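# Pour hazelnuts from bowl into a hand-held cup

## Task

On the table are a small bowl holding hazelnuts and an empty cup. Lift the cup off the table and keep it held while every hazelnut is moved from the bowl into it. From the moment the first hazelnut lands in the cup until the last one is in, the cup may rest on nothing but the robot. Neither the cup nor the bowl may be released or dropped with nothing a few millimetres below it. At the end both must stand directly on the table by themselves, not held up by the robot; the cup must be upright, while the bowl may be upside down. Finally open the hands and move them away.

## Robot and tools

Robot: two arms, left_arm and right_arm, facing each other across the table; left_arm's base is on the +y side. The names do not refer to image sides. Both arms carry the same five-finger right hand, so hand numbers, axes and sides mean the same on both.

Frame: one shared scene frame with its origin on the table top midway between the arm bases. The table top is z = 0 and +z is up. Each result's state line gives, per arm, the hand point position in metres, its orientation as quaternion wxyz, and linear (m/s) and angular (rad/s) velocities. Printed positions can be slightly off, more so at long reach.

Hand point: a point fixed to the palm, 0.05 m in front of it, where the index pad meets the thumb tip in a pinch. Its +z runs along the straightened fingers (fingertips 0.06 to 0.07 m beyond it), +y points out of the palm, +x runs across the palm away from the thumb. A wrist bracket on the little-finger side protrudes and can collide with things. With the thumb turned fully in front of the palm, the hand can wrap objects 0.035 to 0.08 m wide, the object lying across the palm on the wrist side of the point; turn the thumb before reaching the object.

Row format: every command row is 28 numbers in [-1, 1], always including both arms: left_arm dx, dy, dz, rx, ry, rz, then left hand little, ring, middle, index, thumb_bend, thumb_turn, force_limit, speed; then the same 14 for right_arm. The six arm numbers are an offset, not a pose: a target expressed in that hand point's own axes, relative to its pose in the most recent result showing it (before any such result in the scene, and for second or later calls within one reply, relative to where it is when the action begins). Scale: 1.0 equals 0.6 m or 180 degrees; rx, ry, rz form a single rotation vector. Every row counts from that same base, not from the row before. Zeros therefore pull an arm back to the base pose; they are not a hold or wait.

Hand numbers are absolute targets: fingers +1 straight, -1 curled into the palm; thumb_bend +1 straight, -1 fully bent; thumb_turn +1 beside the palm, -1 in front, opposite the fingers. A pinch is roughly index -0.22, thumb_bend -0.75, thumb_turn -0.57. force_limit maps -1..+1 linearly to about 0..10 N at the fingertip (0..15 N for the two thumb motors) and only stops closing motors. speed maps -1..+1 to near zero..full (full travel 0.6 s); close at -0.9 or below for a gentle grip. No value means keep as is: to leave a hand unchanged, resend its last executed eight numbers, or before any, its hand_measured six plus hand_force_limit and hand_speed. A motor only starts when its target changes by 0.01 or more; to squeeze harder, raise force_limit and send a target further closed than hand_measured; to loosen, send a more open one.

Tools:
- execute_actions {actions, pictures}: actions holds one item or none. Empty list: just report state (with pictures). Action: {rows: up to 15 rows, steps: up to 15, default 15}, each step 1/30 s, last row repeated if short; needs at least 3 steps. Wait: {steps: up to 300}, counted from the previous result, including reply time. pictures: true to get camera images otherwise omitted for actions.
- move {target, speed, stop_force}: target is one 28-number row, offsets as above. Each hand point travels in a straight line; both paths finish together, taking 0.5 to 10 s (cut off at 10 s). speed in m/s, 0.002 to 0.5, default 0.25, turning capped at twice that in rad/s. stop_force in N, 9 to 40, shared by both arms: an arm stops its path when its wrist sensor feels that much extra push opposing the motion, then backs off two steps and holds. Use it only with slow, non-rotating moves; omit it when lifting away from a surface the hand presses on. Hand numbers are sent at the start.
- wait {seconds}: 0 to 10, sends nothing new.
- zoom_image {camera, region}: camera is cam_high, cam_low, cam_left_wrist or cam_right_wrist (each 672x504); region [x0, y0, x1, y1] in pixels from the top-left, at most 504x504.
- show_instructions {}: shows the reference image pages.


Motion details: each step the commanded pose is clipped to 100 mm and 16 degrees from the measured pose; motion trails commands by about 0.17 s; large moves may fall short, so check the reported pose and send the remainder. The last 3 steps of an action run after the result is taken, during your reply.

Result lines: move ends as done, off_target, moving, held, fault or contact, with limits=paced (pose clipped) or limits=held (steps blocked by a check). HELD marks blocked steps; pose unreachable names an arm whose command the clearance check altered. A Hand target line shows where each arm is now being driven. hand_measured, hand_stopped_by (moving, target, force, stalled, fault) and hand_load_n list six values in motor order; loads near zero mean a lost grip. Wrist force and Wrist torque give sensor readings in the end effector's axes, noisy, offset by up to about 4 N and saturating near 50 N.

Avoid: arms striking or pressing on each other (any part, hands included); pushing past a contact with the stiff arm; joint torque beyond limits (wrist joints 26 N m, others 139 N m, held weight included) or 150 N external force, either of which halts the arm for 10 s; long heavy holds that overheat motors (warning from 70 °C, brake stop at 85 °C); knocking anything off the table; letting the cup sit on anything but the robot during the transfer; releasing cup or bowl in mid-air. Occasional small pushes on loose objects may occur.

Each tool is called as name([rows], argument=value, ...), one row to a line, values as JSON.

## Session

execute_actions(actions=[])

Scene clock: 0.00 s of 6600.00 s.
left_arm: end_effector_position=(+0.2298, +0.4174, +0.4694) hand_measured=(+1.000, +1.000, +1.000, +1.000, +1.000, +1.000) hand_load_n=(+0.0, +0.0, +0.0, +0.0, +0.0, +0.0) hand_stopped_by=(target, target, target, target, target, target) hand_force_limit=0.00 hand_speed=-0.80 end_effector_quat_wxyz=(+0.001, +0.359, +0.933, -0.001) end_effector_velocity=(-0.000, +0.000, +0.000) end_effector_angular_velocity=(-0.000, +0.000, +0.000) | right_arm: end_effector_position=(+0.1323, -0.2752, +0.4837) hand_measured=(+1.000, +1.000, +1.000, +1.000, +1.000, +1.000) hand_load_n=(+0.0, +0.0, +0.0, +0.0, +0.0, +0.0) hand_stopped_by=(target, target, target, target, target, target) hand_force_limit=0.00 hand_speed=-0.80 end_effector_quat_wxyz=(+0.011, -0.327, +0.945, +0.001) end_effector_velocity=(+0.000, -0.000, +0.000) end_effector_angular_velocity=(+0.000, -0.001, -0.001)
Joint positions: left_arm=[ 0.559 -1.721  1.364  1.926  1.572 -1.892] | right_arm=[-1.193 -1.746  1.341  1.954  1.568 -1.877]
Joint velocities: left_arm=[-0.001 -0.     0.     0.     0.    -0.001] | right_arm=[-0.001 -0.001 -0.    -0.    -0.     0.   ]
Motor temperatures (°C, as the motors report them): left_arm=[24 26 25 36 31 31] | right_arm=[27 27 25 34 32 30]
Wrist force (N, on the end effector, along its own x y z axes, offset not removed): no reading
Wrist torque (N m, same axes, about the end effector's origin, offset not removed): no reading
Hand target (left_arm): +0.230, +0.417, +0.469; +0.001, +0.359, +0.933, -0.001
Hand target (right_arm): +0.132, -0.275, +0.484; +0.011, -0.327, +0.945, +0.001

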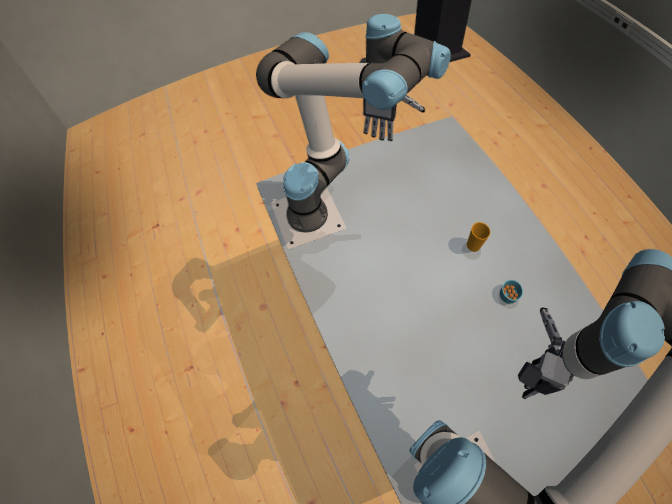

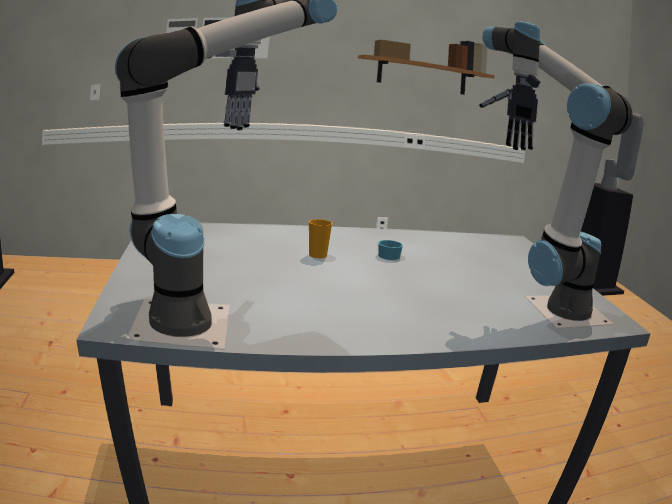

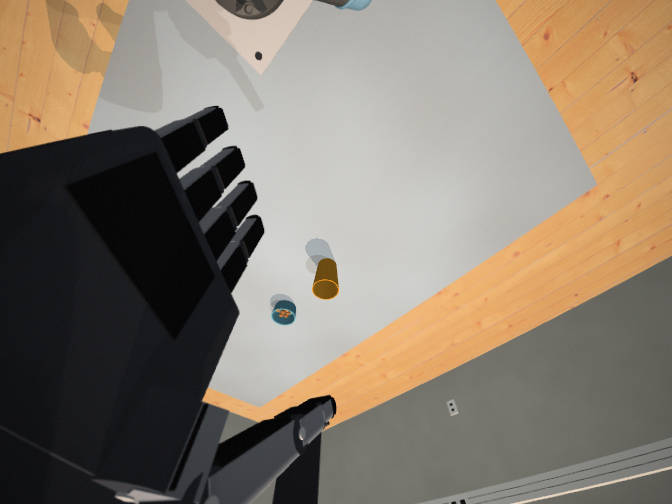

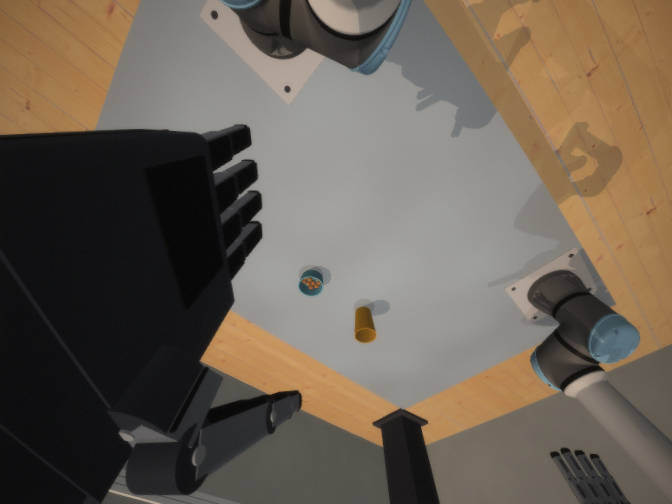

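move(target=[-0.1,0,0.2,0,0,0.5,1,1,1,1,1,-1,0,0.5,-0.15,0,0.2,0,0,0.467,1,1,1,1,1,-1,0,0.5], speed=0.2)

move(target=[0,0,0.1,0,0,0.505,1,1,1,1,1,-1,0,0.5,0,0,0.1,0,0,0.467,1,1,1,1,1,-1,0,0.5], speed=0.2)

move(target=[0.2,0.13,0.35,0,0.5,0,1,1,1,1,1,-1,0,0.5,0.25,0.05,0.4,0,0.5,0,1,1,1,1,1,-1,0,0.5], speed=0.15)

Scene clock: 4.67 s of 6600.00 s.
left_arm: end_effector_position=(+0.2740, +0.3769, +0.3495) hand_measured=(+1.000, +1.000, +1.000, +1.000, +1.000, -1.000) hand_load_n=(+0.0, +0.0, +0.0, +0.0, +0.0, +0.0) hand_stopped_by=(target, target, target, target, target, target) hand_force_limit=0.00 hand_speed=0.50 end_effector_quat_wxyz=(+0.001, +0.914, +0.407, -0.000) end_effector_velocity=(+0.000, +0.000, -0.001) end_effector_angular_velocity=(-0.001, +0.002, -0.011) | right_arm: end_effector_position=(+0.2055, -0.2182, +0.3658) hand_measured=(+1.000, +1.000, +1.000, +1.000, +1.000, -1.000) hand_load_n=(+0.0, +0.0, +0.0, +0.0, +0.0, +0.0) hand_stopped_by=(target, target, target, target, target, target) hand_force_limit=0.00 hand_speed=0.50 end_effector_quat_wxyz=(+0.007, +0.389, +0.921, +0.009) end_effector_velocity=(+0.001, +0.000, -0.000) end_effector_angular_velocity=(-0.001, -0.001, -0.009)
Joint positions: left_arm=[ 0.95  -1.608  1.576  1.601  1.572  0.069] | right_arm=[-0.811 -1.575  1.501  1.623  1.577 -0.029]
Joint velocities: left_arm=[ 0.004  0.003 -0.    -0.002  0.002  0.015] | right_arm=[ 0.003  0.003 -0.002 -0.002  0.001  0.012]
Motor temperatures (°C, as the motors report them): left_arm=[24 26 25 36 31 31] | right_arm=[27 27 25 34 32 30]
Wrist force (N, on the end effector, along its own x y z axes, offset not removed): left_arm=[-0.7 -1.4 -1.2] | right_arm=[0.3 -1.0 -0.9]
Wrist torque (N m, same axes, about the end effector's origin, offset not removed): left_arm=[-0.28 0.24 0.01] | right_arm=[0.13 -0.08 -0.05]
Hand target (left_arm): +0.274, +0.377, +0.349; +0.001, +0.914, +0.406, -0.000
Hand target (right_arm): +0.206, -0.218, +0.366; +0.007, +0.390, +0.921, +0.009
Off the commanded pose (left_arm): 0.000 m, 0 deg.
Off the commanded pose (right_arm): 0.000 m, 0 deg.
Kept back: nothing.
move: done

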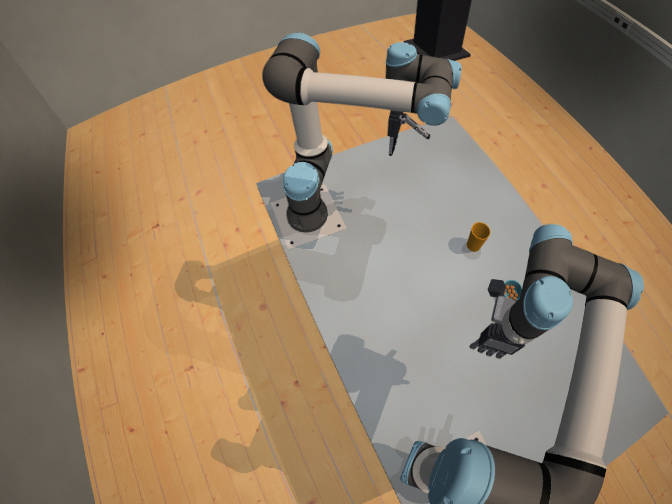

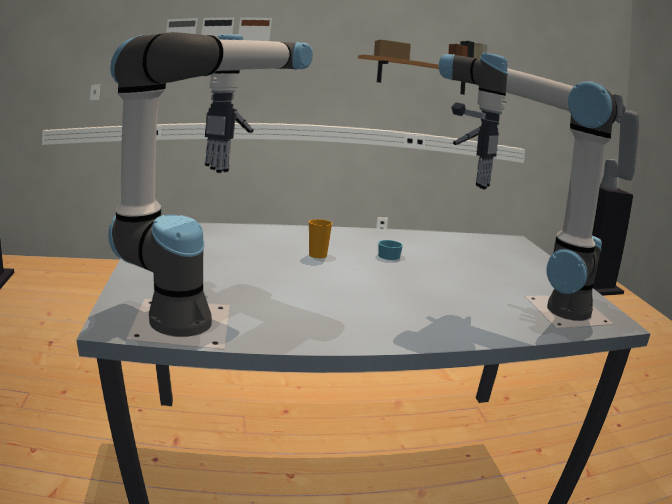

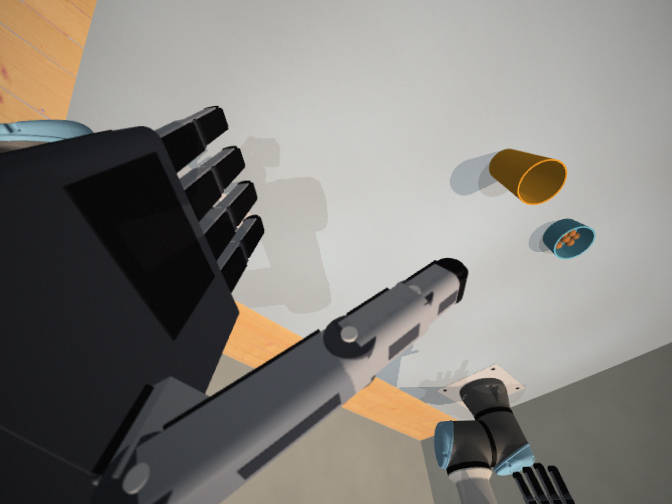

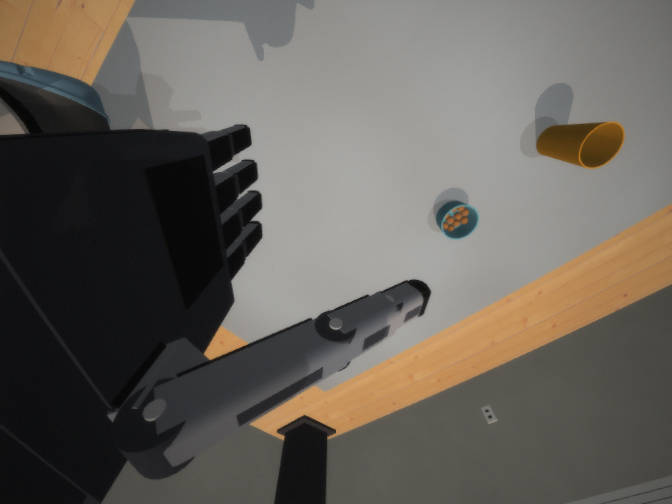

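Scene clock: 9.10 s of 6600.00 s.
left_arm: end_effector_position=(+0.2740, +0.3767, +0.2896) hand_measured=(+1.000, +1.000, +1.000, +1.000, +1.000, -1.000) hand_load_n=(+0.0, +0.0, +0.0, +0.0, +0.0, +0.0) hand_stopped_by=(target, target, target, target, target, target) hand_force_limit=0.00 hand_speed=0.50 end_effector_quat_wxyz=(+0.001, +0.931, -0.365, +0.001) end_effector_velocity=(-0.000, -0.000, -0.001) end_effector_angular_velocity=(-0.000, +0.000, -0.015) | right_arm: end_effector_position=(+0.2068, -0.2176, +0.3057) hand_measured=(+1.000, +1.000, +1.000, +1.000, +1.000, -1.000) hand_load_n=(+0.0, +0.0, +0.0, +0.0, +0.0, +0.0) hand_stopped_by=(target, target, target, target, target, target) hand_force_limit=0.00 hand_speed=0.50 end_effector_quat_wxyz=(-0.001, +0.906, +0.424, +0.011) end_effector_velocity=(+0.000, +0.000, -0.000) end_effector_angular_velocity=(-0.000, -0.001, -0.013)
Joint positions: left_arm=[ 1.01  -1.362  1.46   1.471  1.572  1.714] | right_arm=[-0.721 -1.343  1.39   1.502  1.579  1.527]
Joint velocities: left_arm=[-0.002  0.002 -0.001 -0.001  0.001  0.013] | right_arm=[-0.001  0.002 -0.002 -0.001  0.001  0.012]
Motor temperatures (°C, as the motors report them): left_arm=[24 26 25 36 31 31] | right_arm=[27 27 25 34 32 30]
Wrist force (N, on the end effector, along its own x y z axes, offset not removed): left_arm=[1.0 -1.1 -1.0] | right_arm=[0.8 0.0 -0.2]
Wrist torque (N m, same axes, about the end effector's origin, offset not removed): left_arm=[-0.08 -0.12 0.13] | right_arm=[0.16 -0.18 0.06]
Hand target (left_arm): +0.274, +0.377, +0.290; +0.001, +0.931, -0.366, +0.001
Hand target (right_arm): +0.207, -0.218, +0.306; -0.000, +0.906, +0.423, +0.011
Off the commanded pose (left_arm): 0.000 m, 0 deg.
Off the commanded pose (right_arm): 0.000 m, 0 deg.
Kept back: nothing.
move: done

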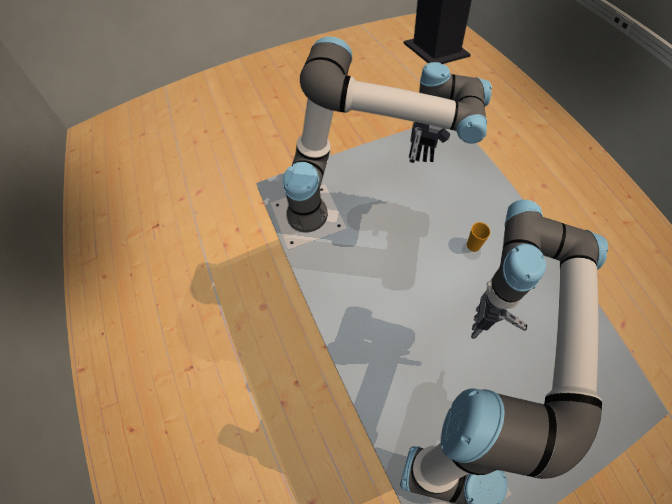

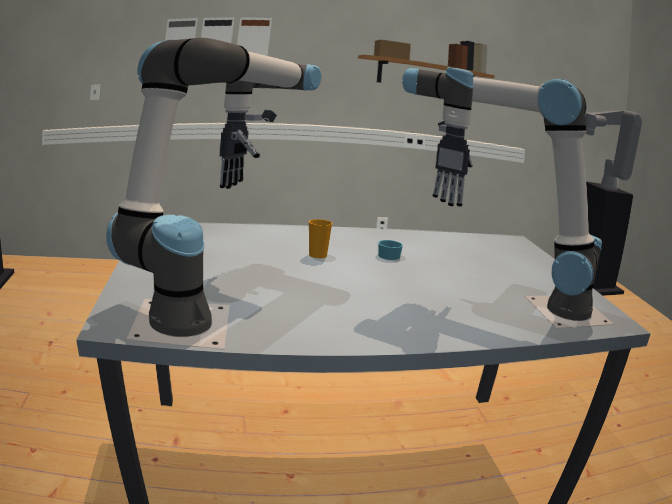

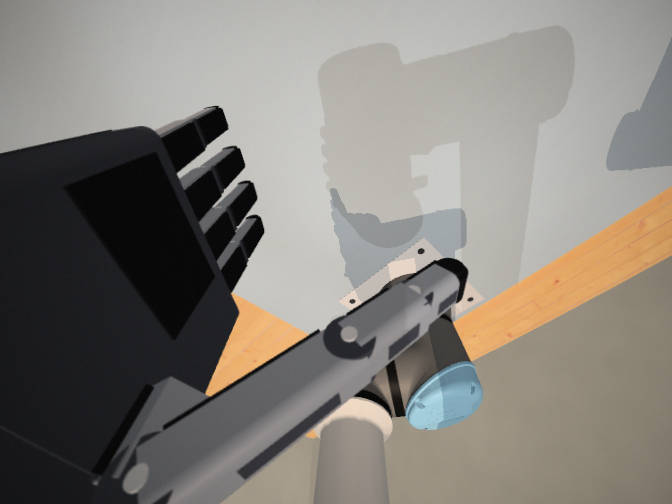

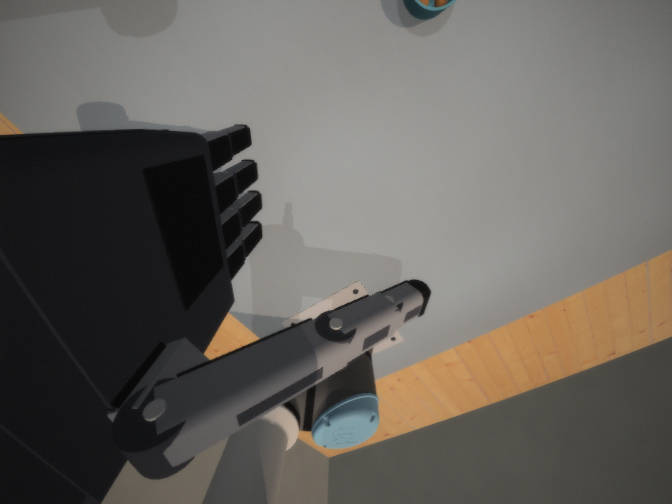

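Scene clock: 14.87 s of 6600.00 s.
left_arm: end_effector_position=(+0.3088, +0.2376, +0.0803) hand_measured=(+1.000, +1.000, +1.000, +1.000, +1.000, -1.000) hand_load_n=(+0.0, +0.0, +0.0, +0.0, +0.0, +0.0) hand_stopped_by=(target, target, target, target, target, target) hand_force_limit=0.00 hand_speed=0.50 end_effector_quat_wxyz=(+0.259, +0.659, -0.257, +0.658) end_effector_velocity=(+0.000, -0.001, -0.001) end_effector_angular_velocity=(-0.012, -0.010, +0.000) | right_arm: end_effector_position=(+0.3307, -0.1193, +0.0692) hand_measured=(+1.000, +1.000, +1.000, +1.000, +1.000, -1.000) hand_load_n=(+0.0, +0.0, +0.0, +0.0, +0.0, +0.0) hand_stopped_by=(target, target, target, target, target, target) hand_force_limit=0.00 hand_speed=0.50 end_effector_quat_wxyz=(-0.299, +0.633, +0.299, +0.648) end_effector_velocity=(+0.001, +0.001, -0.000) end_effector_angular_velocity=(+0.009, -0.008, +0.000)
Joint positions: left_arm=[ 0.727 -1.436  2.692 -1.257  1.43   1.569] | right_arm=[-0.871 -1.263  2.522 -1.28   1.378  1.565]
Joint velocities: left_arm=[-0.002  0.022  0.006 -0.043 -0.002  0.   ] | right_arm=[ 0.     0.013  0.002 -0.027 -0.     0.002]
Motor temperatures (°C, as the motors report them): left_arm=[24 26 25 36 31 31] | right_arm=[27 27 25 34 32 30]
Wrist force (N, on the end effector, along its own x y z axes, offset not removed): left_arm=[-2.6 -3.3 0.4] | right_arm=[0.7 1.8 -2.1]
Wrist torque (N m, same axes, about the end effector's origin, offset not removed): left_arm=[-0.69 0.57 -0.11] | right_arm=[0.56 -0.10 -0.05]
Hand target (left_arm): +0.309, +0.238, +0.080; +0.259, +0.658, -0.257, +0.659
Hand target (right_arm): +0.331, -0.119, +0.069; -0.299, +0.632, +0.299, +0.649
Off the commanded pose (left_arm): 0.000 m, 0 deg.
Off the commanded pose (right_arm): 0.000 m, 0 deg.
Kept back: nothing.
move: done

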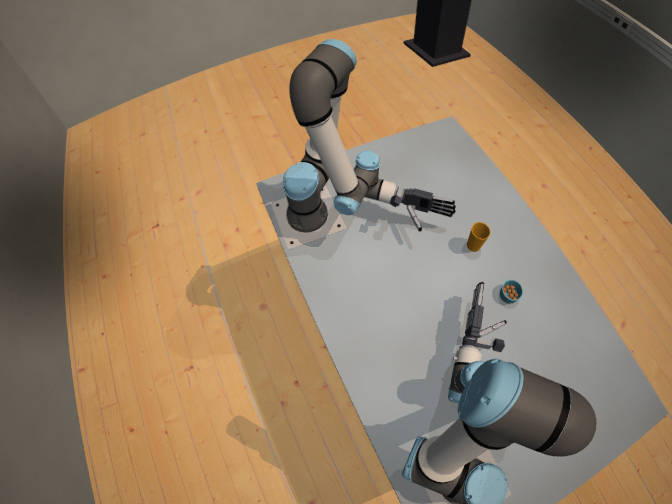

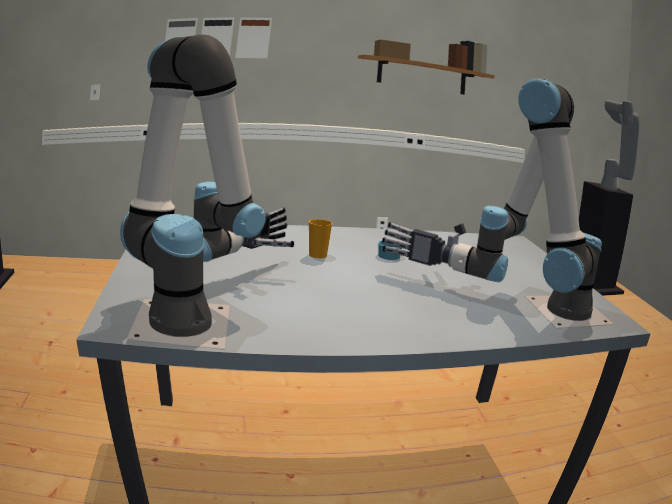

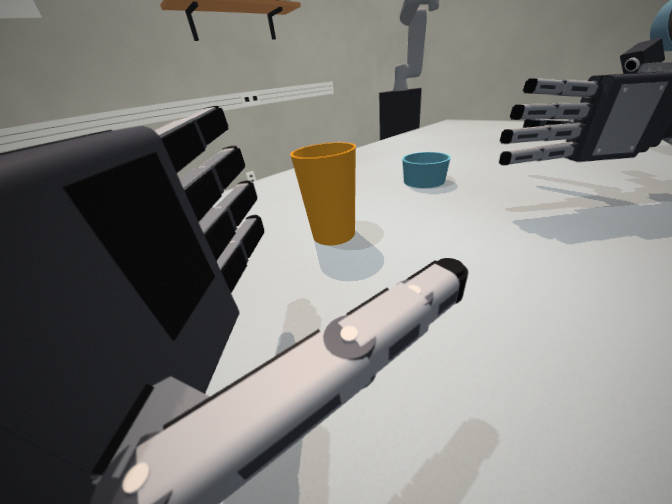

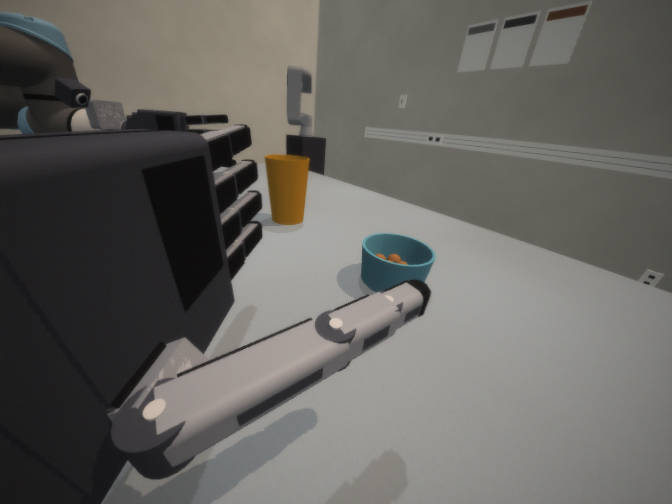

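move(target=[-0.07,0.01,0.22,0,0,0,1,1,1,1,1,-1,0,0.5,-0.072,0.11,0.1,0,0.007,0,1,1,1,1,1,-1,0,0.5], speed=0.07)

Scene clock: 17.53 s of 6600.00 s.
left_arm: end_effector_position=(+0.4014, +0.1436, +0.0384) hand_measured=(+1.000, +1.000, +1.000, +1.000, +1.000, -1.000) hand_load_n=(+0.0, +0.0, +0.0, +0.0, +0.0, +0.0) hand_stopped_by=(target, target, target, target, target, target) hand_force_limit=0.00 hand_speed=0.50 end_effector_quat_wxyz=(+0.258, +0.659, -0.257, +0.658) end_effector_velocity=(+0.001, -0.001, -0.001) end_effector_angular_velocity=(-0.000, +0.002, +0.001) | right_arm: end_effector_position=(+0.4205, -0.1153, +0.0277) hand_measured=(+1.000, +1.000, +1.000, +1.000, +1.000, -1.000) hand_load_n=(+0.0, +0.0, +0.0, +0.0, +0.0, +0.0) hand_stopped_by=(target, target, target, target, target, target) hand_force_limit=0.00 hand_speed=0.50 end_effector_quat_wxyz=(-0.303, +0.626, +0.296, +0.655) end_effector_velocity=(+0.001, +0.001, -0.000) end_effector_angular_velocity=(-0.000, -0.002, +0.001)
Joint positions: left_arm=[ 0.767 -1.1    2.353 -1.253  1.47   1.569] | right_arm=[-1.042 -1.043  2.392 -1.394  1.208  1.577]
Joint velocities: left_arm=[ 0.001  0.004 -0.004  0.001  0.    -0.002] | right_arm=[-0.001  0.003 -0.002 -0.002 -0.002 -0.002]
Motor temperatures (°C, as the motors report them): left_arm=[24 26 25 36 31 31] | right_arm=[27 27 25 34 32 30]
Wrist force (N, on the end effector, along its own x y z axes, offset not removed): left_arm=[0.7 -1.6 -0.5] | right_arm=[-0.7 0.2 0.2]
Wrist torque (N m, same axes, about the end effector's origin, offset not removed): left_arm=[-0.29 -0.03 0.09] | right_arm=[0.26 0.11 -0.08]
Hand target (left_arm): +0.402, +0.143, +0.038; +0.259, +0.659, -0.257, +0.658
Hand target (right_arm): +0.421, -0.115, +0.028; -0.303, +0.626, +0.296, +0.655
Off the commanded pose (left_arm): 0.000 m, 0 deg.
Off the commanded pose (right_arm): 0.000 m, 0 deg.
Kept back: nothing.
move: done

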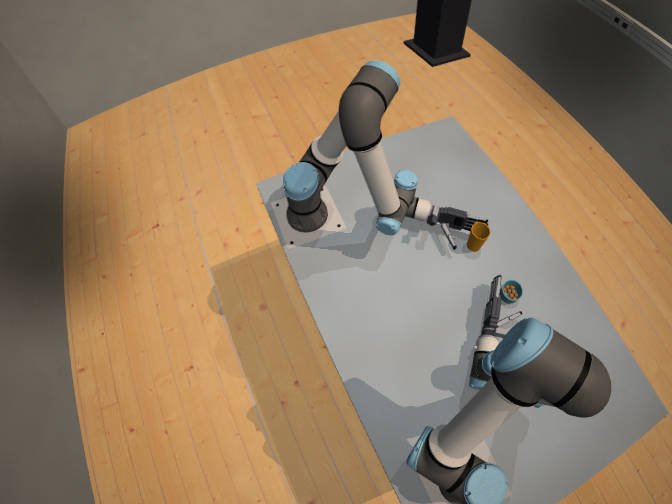

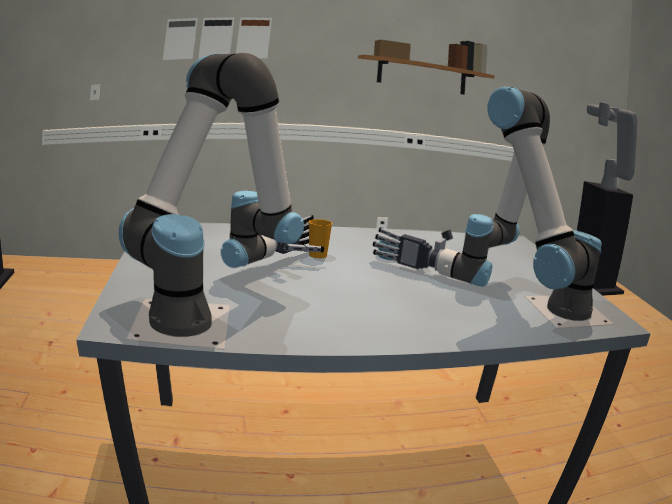

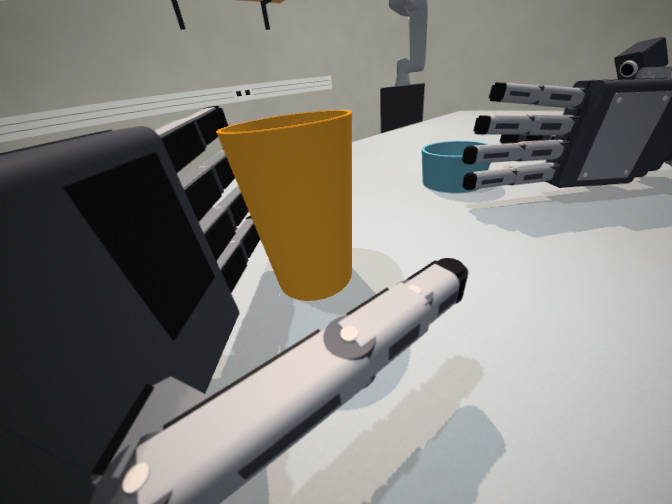

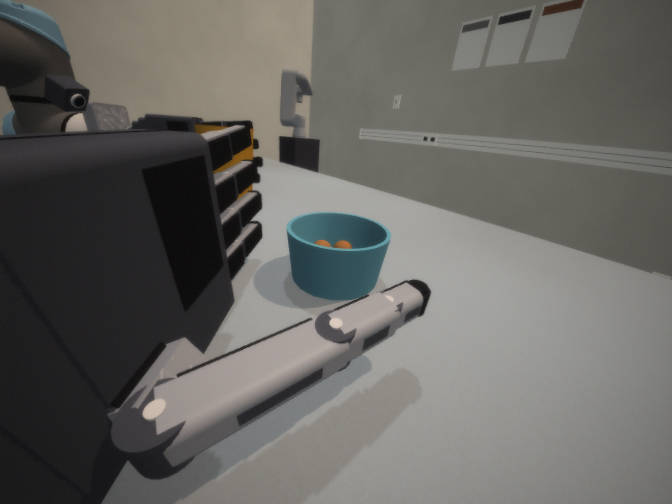

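Wrong pitch sign; fix.

move(target=[-0.006,-0.012,0.1,0,0,0,1,1,1,1,1,-1,0,0.5,-0.01,0,0.105,0,-0.014,0,1,1,1,1,1,-1,0,0.5], speed=0.04)

move(target=[0,0,0,0,0,0,1,-1,-1,-1,-1,-1,0.2,-0.7,0,0,0,0,0,0,1,1,-1,-1,-1,-1,0.4,-0.7])

Scene clock: 19.73 s of 6600.00 s.
left_arm: end_effector_position=(+0.4501, +0.1082, +0.0348) hand_measured=(+1.000, +1.000, +1.000, +1.000, +1.000, -1.000) hand_load_n=(+0.0, +0.0, +0.0, +0.0, +0.0, +0.0) hand_stopped_by=(target, target, target, target, target, target) hand_force_limit=0.00 hand_speed=0.50 end_effector_quat_wxyz=(+0.258, +0.659, -0.257, +0.658) end_effector_velocity=(+0.001, -0.002, +0.001) end_effector_angular_velocity=(-0.001, -0.001, -0.001) | right_arm: end_effector_position=(+0.4609, -0.0669, +0.0244) hand_measured=(+1.000, +1.000, +1.000, +1.000, +1.000, -1.000) hand_load_n=(+0.0, +0.0, +0.0, +0.0, +0.0, +0.0) hand_stopped_by=(target, target, target, target, target, target) hand_force_limit=0.00 hand_speed=0.50 end_effector_quat_wxyz=(-0.296, +0.640, +0.303, +0.641) end_effector_velocity=(+0.001, +0.001, -0.000) end_effector_angular_velocity=(-0.001, +0.001, +0.000)
Joint positions: left_arm=[ 0.801 -1.02   2.18  -1.16   1.504  1.569] | right_arm=[-0.98  -0.998  2.194 -1.194  1.27   1.561]
Joint velocities: left_arm=[-0.     0.002 -0.006  0.003  0.001  0.   ] | right_arm=[ 0.001  0.002 -0.006  0.005  0.001 -0.001]
Motor temperatures (°C, as the motors report them): left_arm=[24 26 25 36 31 31] | right_arm=[27 27 25 34 32 30]
Wrist force (N, on the end effector, along its own x y z axes, offset not removed): left_arm=[-2.0 -2.1 0.5] | right_arm=[2.6 -0.6 0.4]
Wrist torque (N m, same axes, about the end effector's origin, offset not removed): left_arm=[-0.57 0.35 -0.08] | right_arm=[-0.15 -0.46 0.18]
Hand target (left_arm): +0.450, +0.108, +0.035; +0.258, +0.659, -0.257, +0.658
Hand target (right_arm): +0.461, -0.067, +0.024; -0.296, +0.640, +0.303, +0.641
Off the commanded pose (left_arm): 0.000 m, 0 deg.
Off the commanded pose (right_arm): 0.000 m, 0 deg.
Kept back: nothing.
move: done

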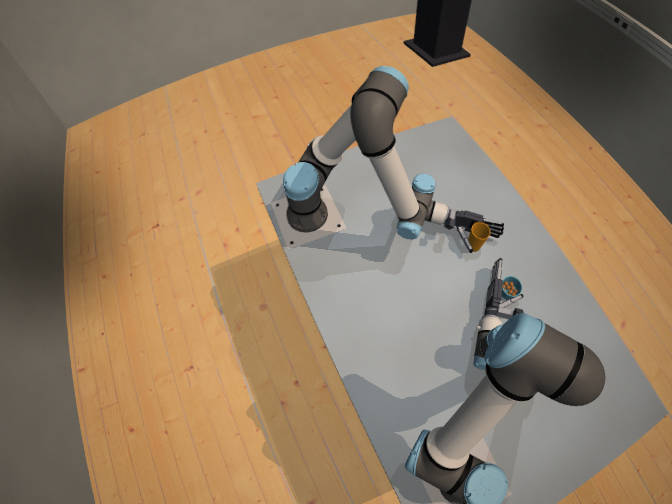

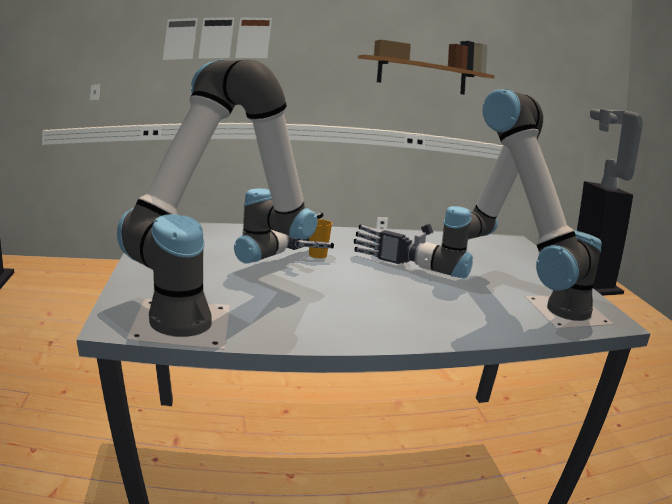

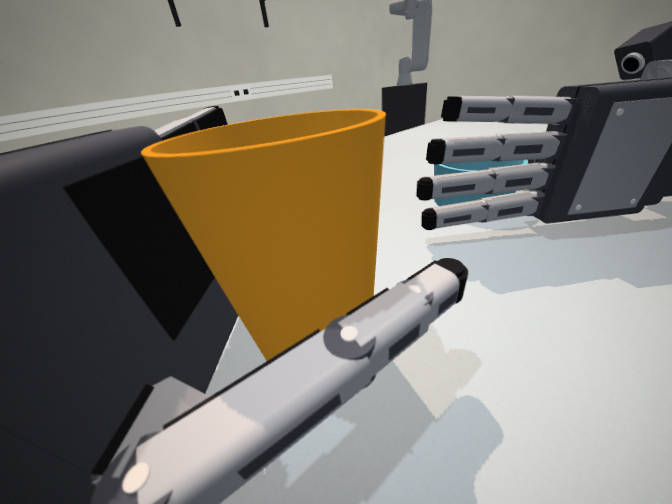

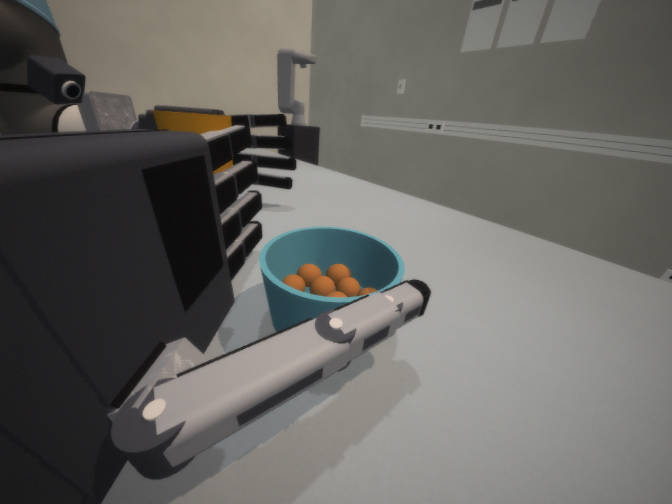

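Scene clock: 22.13 s of 6600.00 s.
left_arm: end_effector_position=(+0.4501, +0.1082, +0.0349) hand_measured=(+1.000, +0.020, -0.014, -0.062, +0.376, -1.000) hand_load_n=(+0.0, +3.5, +2.5, +9.0, +12.0, +1.5) hand_stopped_by=(target, force, force, force, force, target) hand_force_limit=0.20 hand_speed=-0.70 end_effector_quat_wxyz=(+0.258, +0.658, -0.257, +0.658) end_effector_velocity=(+0.000, +0.001, -0.000) end_effector_angular_velocity=(+0.002, -0.000, +0.001) | right_arm: end_effector_position=(+0.4609, -0.0669, +0.0244) hand_measured=(+1.000, +1.000, +0.354, +0.322, +0.608, -1.000) hand_load_n=(+0.0, +0.0, +3.0, +8.0, +13.5, +0.5) hand_stopped_by=(target, target, force, force, force, target) hand_force_limit=0.40 hand_speed=-0.70 end_effector_quat_wxyz=(-0.296, +0.640, +0.303, +0.641) end_effector_velocity=(-0.001, +0.000, -0.001) end_effector_angular_velocity=(-0.002, +0.002, +0.001)
Joint positions: left_arm=[ 0.801 -1.02   2.18  -1.16   1.504  1.569] | right_arm=[-0.98  -0.998  2.194 -1.194  1.27   1.561]
Joint velocities: left_arm=[ 0.001 -0.     0.     0.001  0.     0.001] | right_arm=[ 0.001  0.001  0.001  0.001  0.    -0.   ]
Motor temperatures (°C, as the motors report them): left_arm=[24 26 25 36 31 31] | right_arm=[27 27 25 34 32 30]
Wrist force (N, on the end effector, along its own x y z axes, offset not removed): left_arm=[0.9 -2.6 1.6] | right_arm=[0.0 0.1 -2.3]
Wrist torque (N m, same axes, about the end effector's origin, offset not removed): left_arm=[-0.54 0.02 0.04] | right_arm=[0.37 -0.01 -0.01]
Hand target (left_arm): +0.450, +0.108, +0.035; +0.258, +0.659, -0.257, +0.658
Hand target (right_arm): +0.461, -0.067, +0.024; -0.296, +0.640, +0.303, +0.641
Off the commanded pose (left_arm): 0.000 m, 0 deg.
Off the commanded pose (right_arm): 0.000 m, 0 deg.
Kept back: nothing.
move: done

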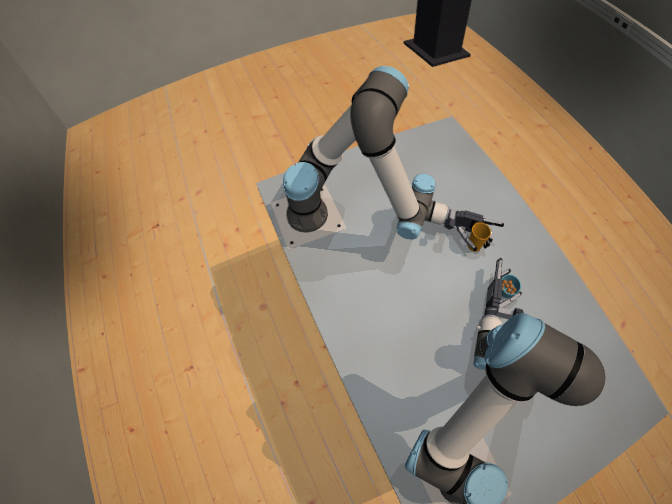

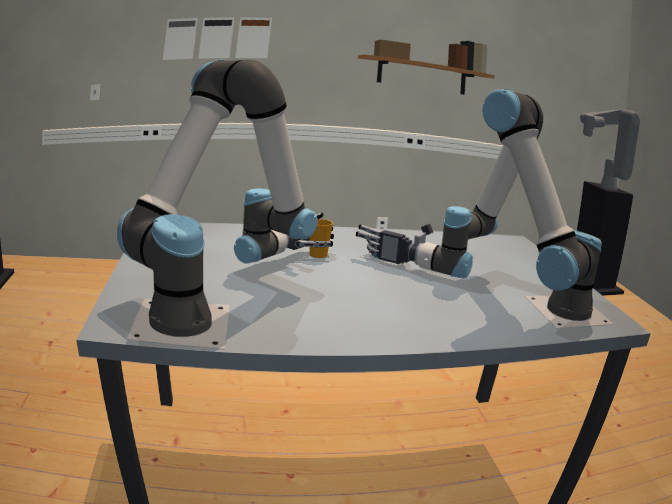

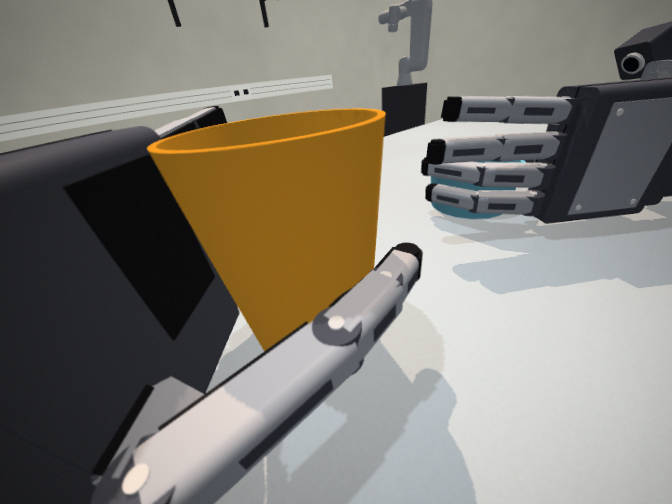

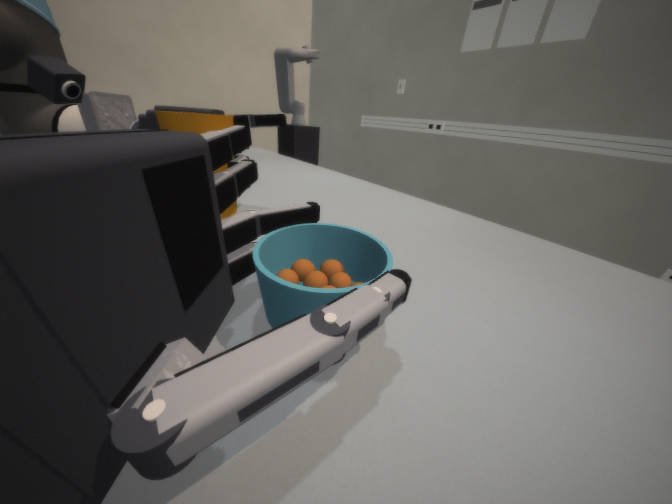

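move(target=[0.13,-0.067,0.097,0,0,0,1,-1,-1,-1,-1,-1,0.2,-0.7,0.396,0,-0.05,0.14,0,0,1,1,-1,-1,-1,-1,0.4,-0.7], speed=0.1)

move(target=[0,0,0,0,0,0,1,-1,-1,-1,-1,-1,0.2,-0.7,0,-0.015,0.346,0,0,0.3,1,1,-1,-1,-1,-1,0.4,-0.7], speed=0.08)

zoom_image(camera="cam_low", region=[250,110,430,245])

Scene clock: 25.27 s of 6600.00 s.
left_arm: end_effector_position=(+0.5202, +0.0982, +0.1127) hand_measured=(+1.000, +0.020, -0.014, -0.062, +0.376, -1.000) hand_load_n=(+0.0, +3.5, +2.5, +9.0, +12.0, +2.0) hand_stopped_by=(target, force, force, force, force, target) hand_force_limit=0.20 hand_speed=-0.70 end_effector_quat_wxyz=(+0.258, +0.658, -0.257, +0.658) end_effector_velocity=(+0.001, +0.000, +0.001) end_effector_angular_velocity=(-0.000, -0.001, +0.001) | right_arm: end_effector_position=(+0.4406, -0.0884, +0.2621) hand_measured=(+1.000, +1.000, +0.354, +0.322, +0.608, -1.000) hand_load_n=(+0.0, +0.0, +3.0, +8.0, +13.5, +0.5) hand_stopped_by=(target, target, force, force, force, target) hand_force_limit=0.40 hand_speed=-0.70 end_effector_quat_wxyz=(-0.428, +0.560, +0.435, +0.560) end_effector_velocity=(-0.000, -0.000, +0.002) end_effector_angular_velocity=(-0.002, +0.002, +0.005)
Joint positions: left_arm=[ 0.901 -1.096  1.957 -0.862  1.604  1.569] | right_arm=[-1.292 -1.541  2.058 -0.507  0.518  1.554]
Joint velocities: left_arm=[ 0.001 -0.001 -0.002  0.002  0.001  0.   ] | right_arm=[-0.003 -0.001 -0.006  0.013 -0.008 -0.004]
Motor temperatures (°C, as the motors report them): left_arm=[24 26 25 36 31 31] | right_arm=[27 27 25 34 32 30]
Wrist force (N, on the end effector, along its own x y z axes, offset not removed): left_arm=[0.4 -1.5 1.2] | right_arm=[-0.8 0.2 0.1]
Wrist torque (N m, same axes, about the end effector's origin, offset not removed): left_arm=[-0.40 -0.10 0.23] | right_arm=[0.21 0.09 0.02]
Hand target (left_arm): +0.520, +0.098, +0.113; +0.258, +0.658, -0.257, +0.658
Hand target (right_arm): +0.441, -0.088, +0.262; -0.428, +0.560, +0.435, +0.560
Off the commanded pose (left_arm): 0.000 m, 0 deg.
Off the commanded pose (right_arm): 0.000 m, 0 deg.
Kept back: nothing.
move: done

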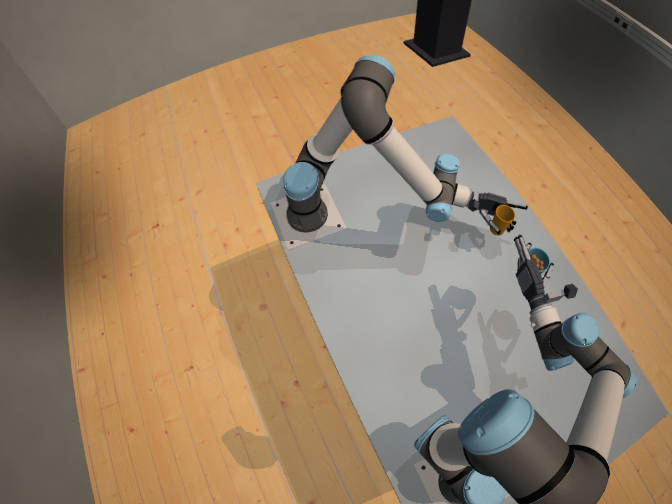

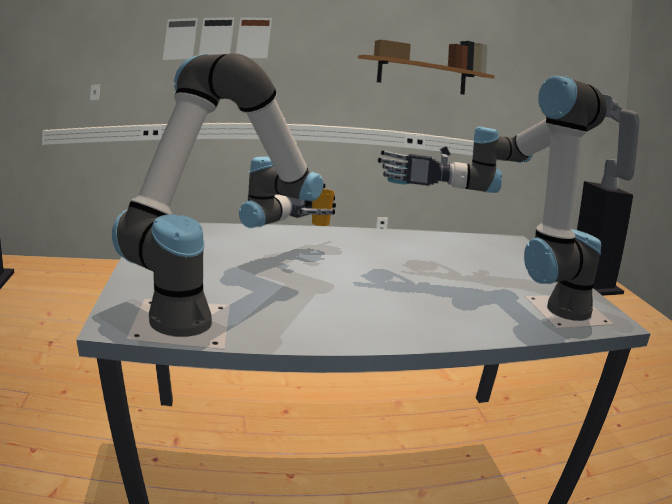

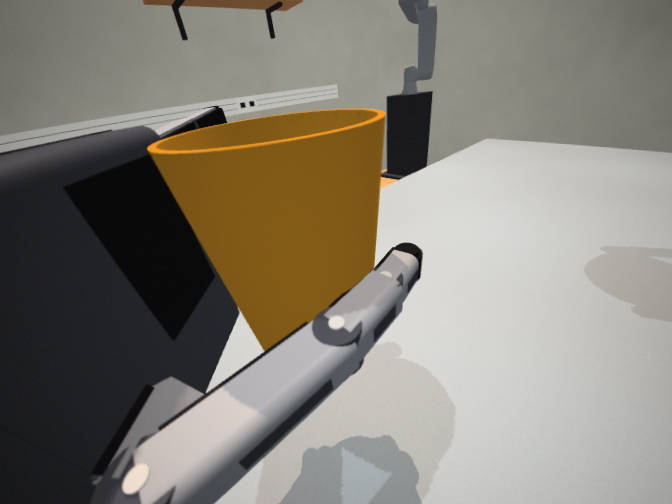

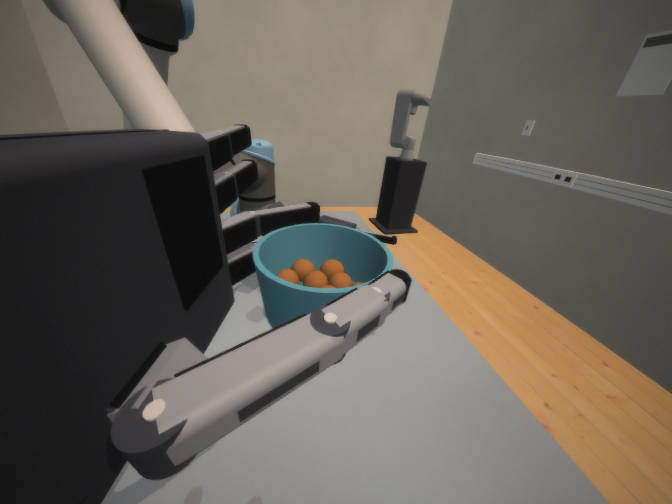

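Scene clock: 31.53 s of 6600.00 s.
left_arm: end_effector_position=(+0.5202, +0.0982, +0.1127) hand_measured=(+1.000, +0.020, -0.014, -0.062, +0.376, -1.000) hand_load_n=(+0.0, +3.5, +2.5, +9.0, +12.0, +2.0) hand_stopped_by=(target, force, force, force, force, target) hand_force_limit=0.20 hand_speed=-0.70 end_effector_quat_wxyz=(+0.258, +0.658, -0.257, +0.658) end_effector_velocity=(-0.000, -0.001, +0.000) end_effector_angular_velocity=(-0.000, -0.001, -0.001) | right_arm: end_effector_position=(+0.4845, +0.1146, +0.2608) hand_measured=(+1.000, +1.000, +0.354, +0.322, +0.608, -1.000) hand_load_n=(+0.0, +0.0, +3.0, +7.5, +13.5, +0.0) hand_stopped_by=(target, target, force, force, force, target) hand_force_limit=0.40 hand_speed=-0.70 end_effector_quat_wxyz=(-0.636, +0.696, +0.134, +0.305) end_effector_velocity=(+0.001, +0.002, +0.000) end_effector_angular_velocity=(+0.001, +0.007, -0.002)
Joint positions: left_arm=[ 0.901 -1.096  1.957 -0.862  1.604  1.569] | right_arm=[-0.987 -1.127  1.433 -0.299  0.823  2.5  ]
Joint velocities: left_arm=[-0.001 -0.    -0.001  0.    -0.     0.   ] | right_arm=[ 0.002  0.005 -0.008  0.004  0.004  0.006]
Motor temperatures (°C, as the motors report them): left_arm=[24 26 25 36 31 31] | right_arm=[27 27 25 34 32 30]
Wrist force (N, on the end effector, along its own x y z axes, offset not removed): left_arm=[-0.4 -2.3 -1.6] | right_arm=[-0.3 -0.3 -0.9]
Wrist torque (N m, same axes, about the end effector's origin, offset not removed): left_arm=[-0.36 0.19 0.02] | right_arm=[0.10 -0.08 0.04]
Hand target (left_arm): +0.520, +0.098, +0.113; +0.258, +0.658, -0.257, +0.658
Hand target (right_arm): +0.485, +0.115, +0.261; -0.636, +0.696, +0.133, +0.305
Off the commanded pose (left_arm): 0.000 m, 0 deg.
Off the commanded pose (right_arm): 0.000 m, 0 deg.
Kept back: nothing.
move: done

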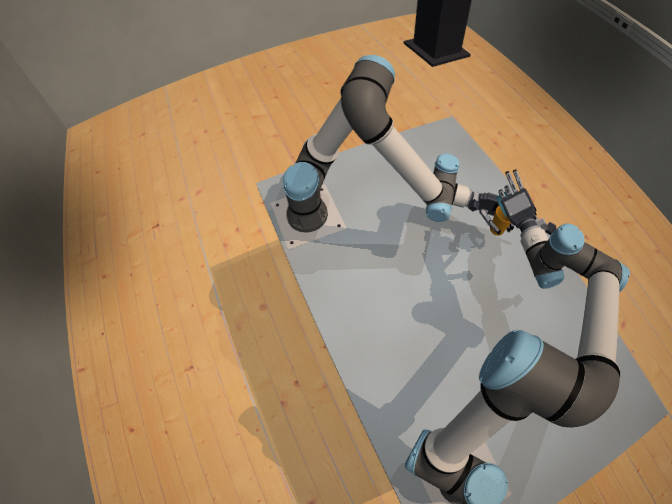

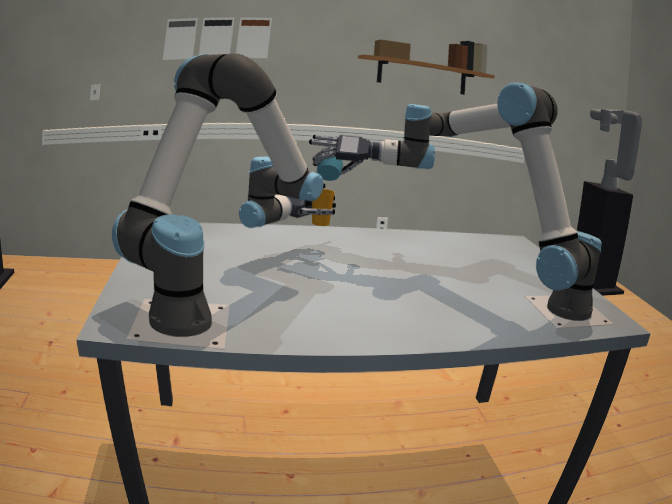

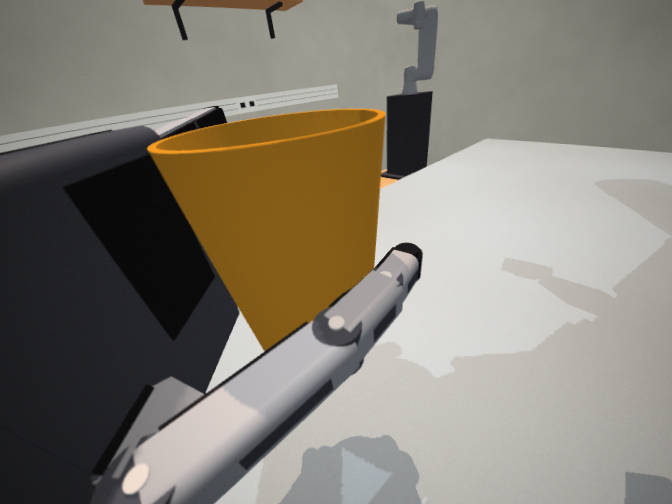

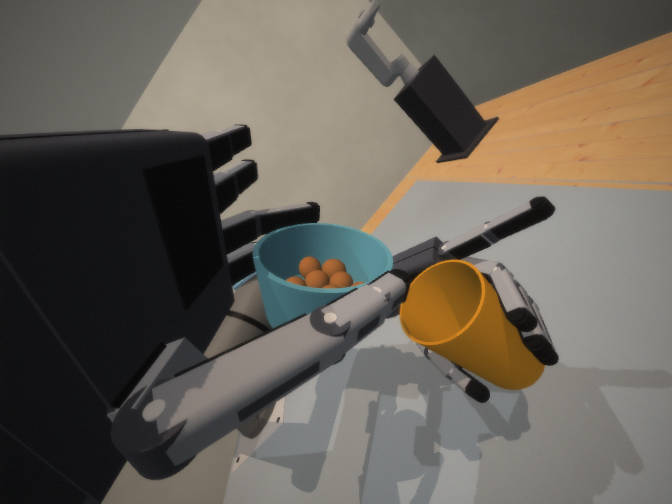

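Region (250, 110, 430, 245) of cam_low's 672x504 image, scaled by 2.800, with more detail than that image has; it fills the top 378 rows of this view, and the rest is white.

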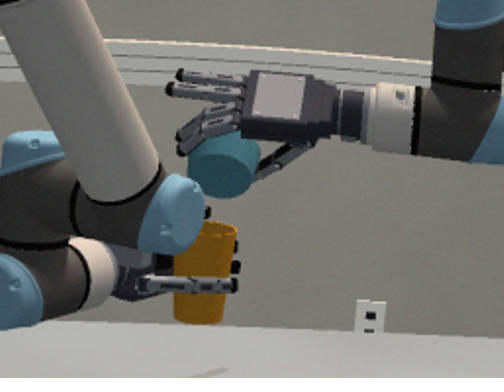

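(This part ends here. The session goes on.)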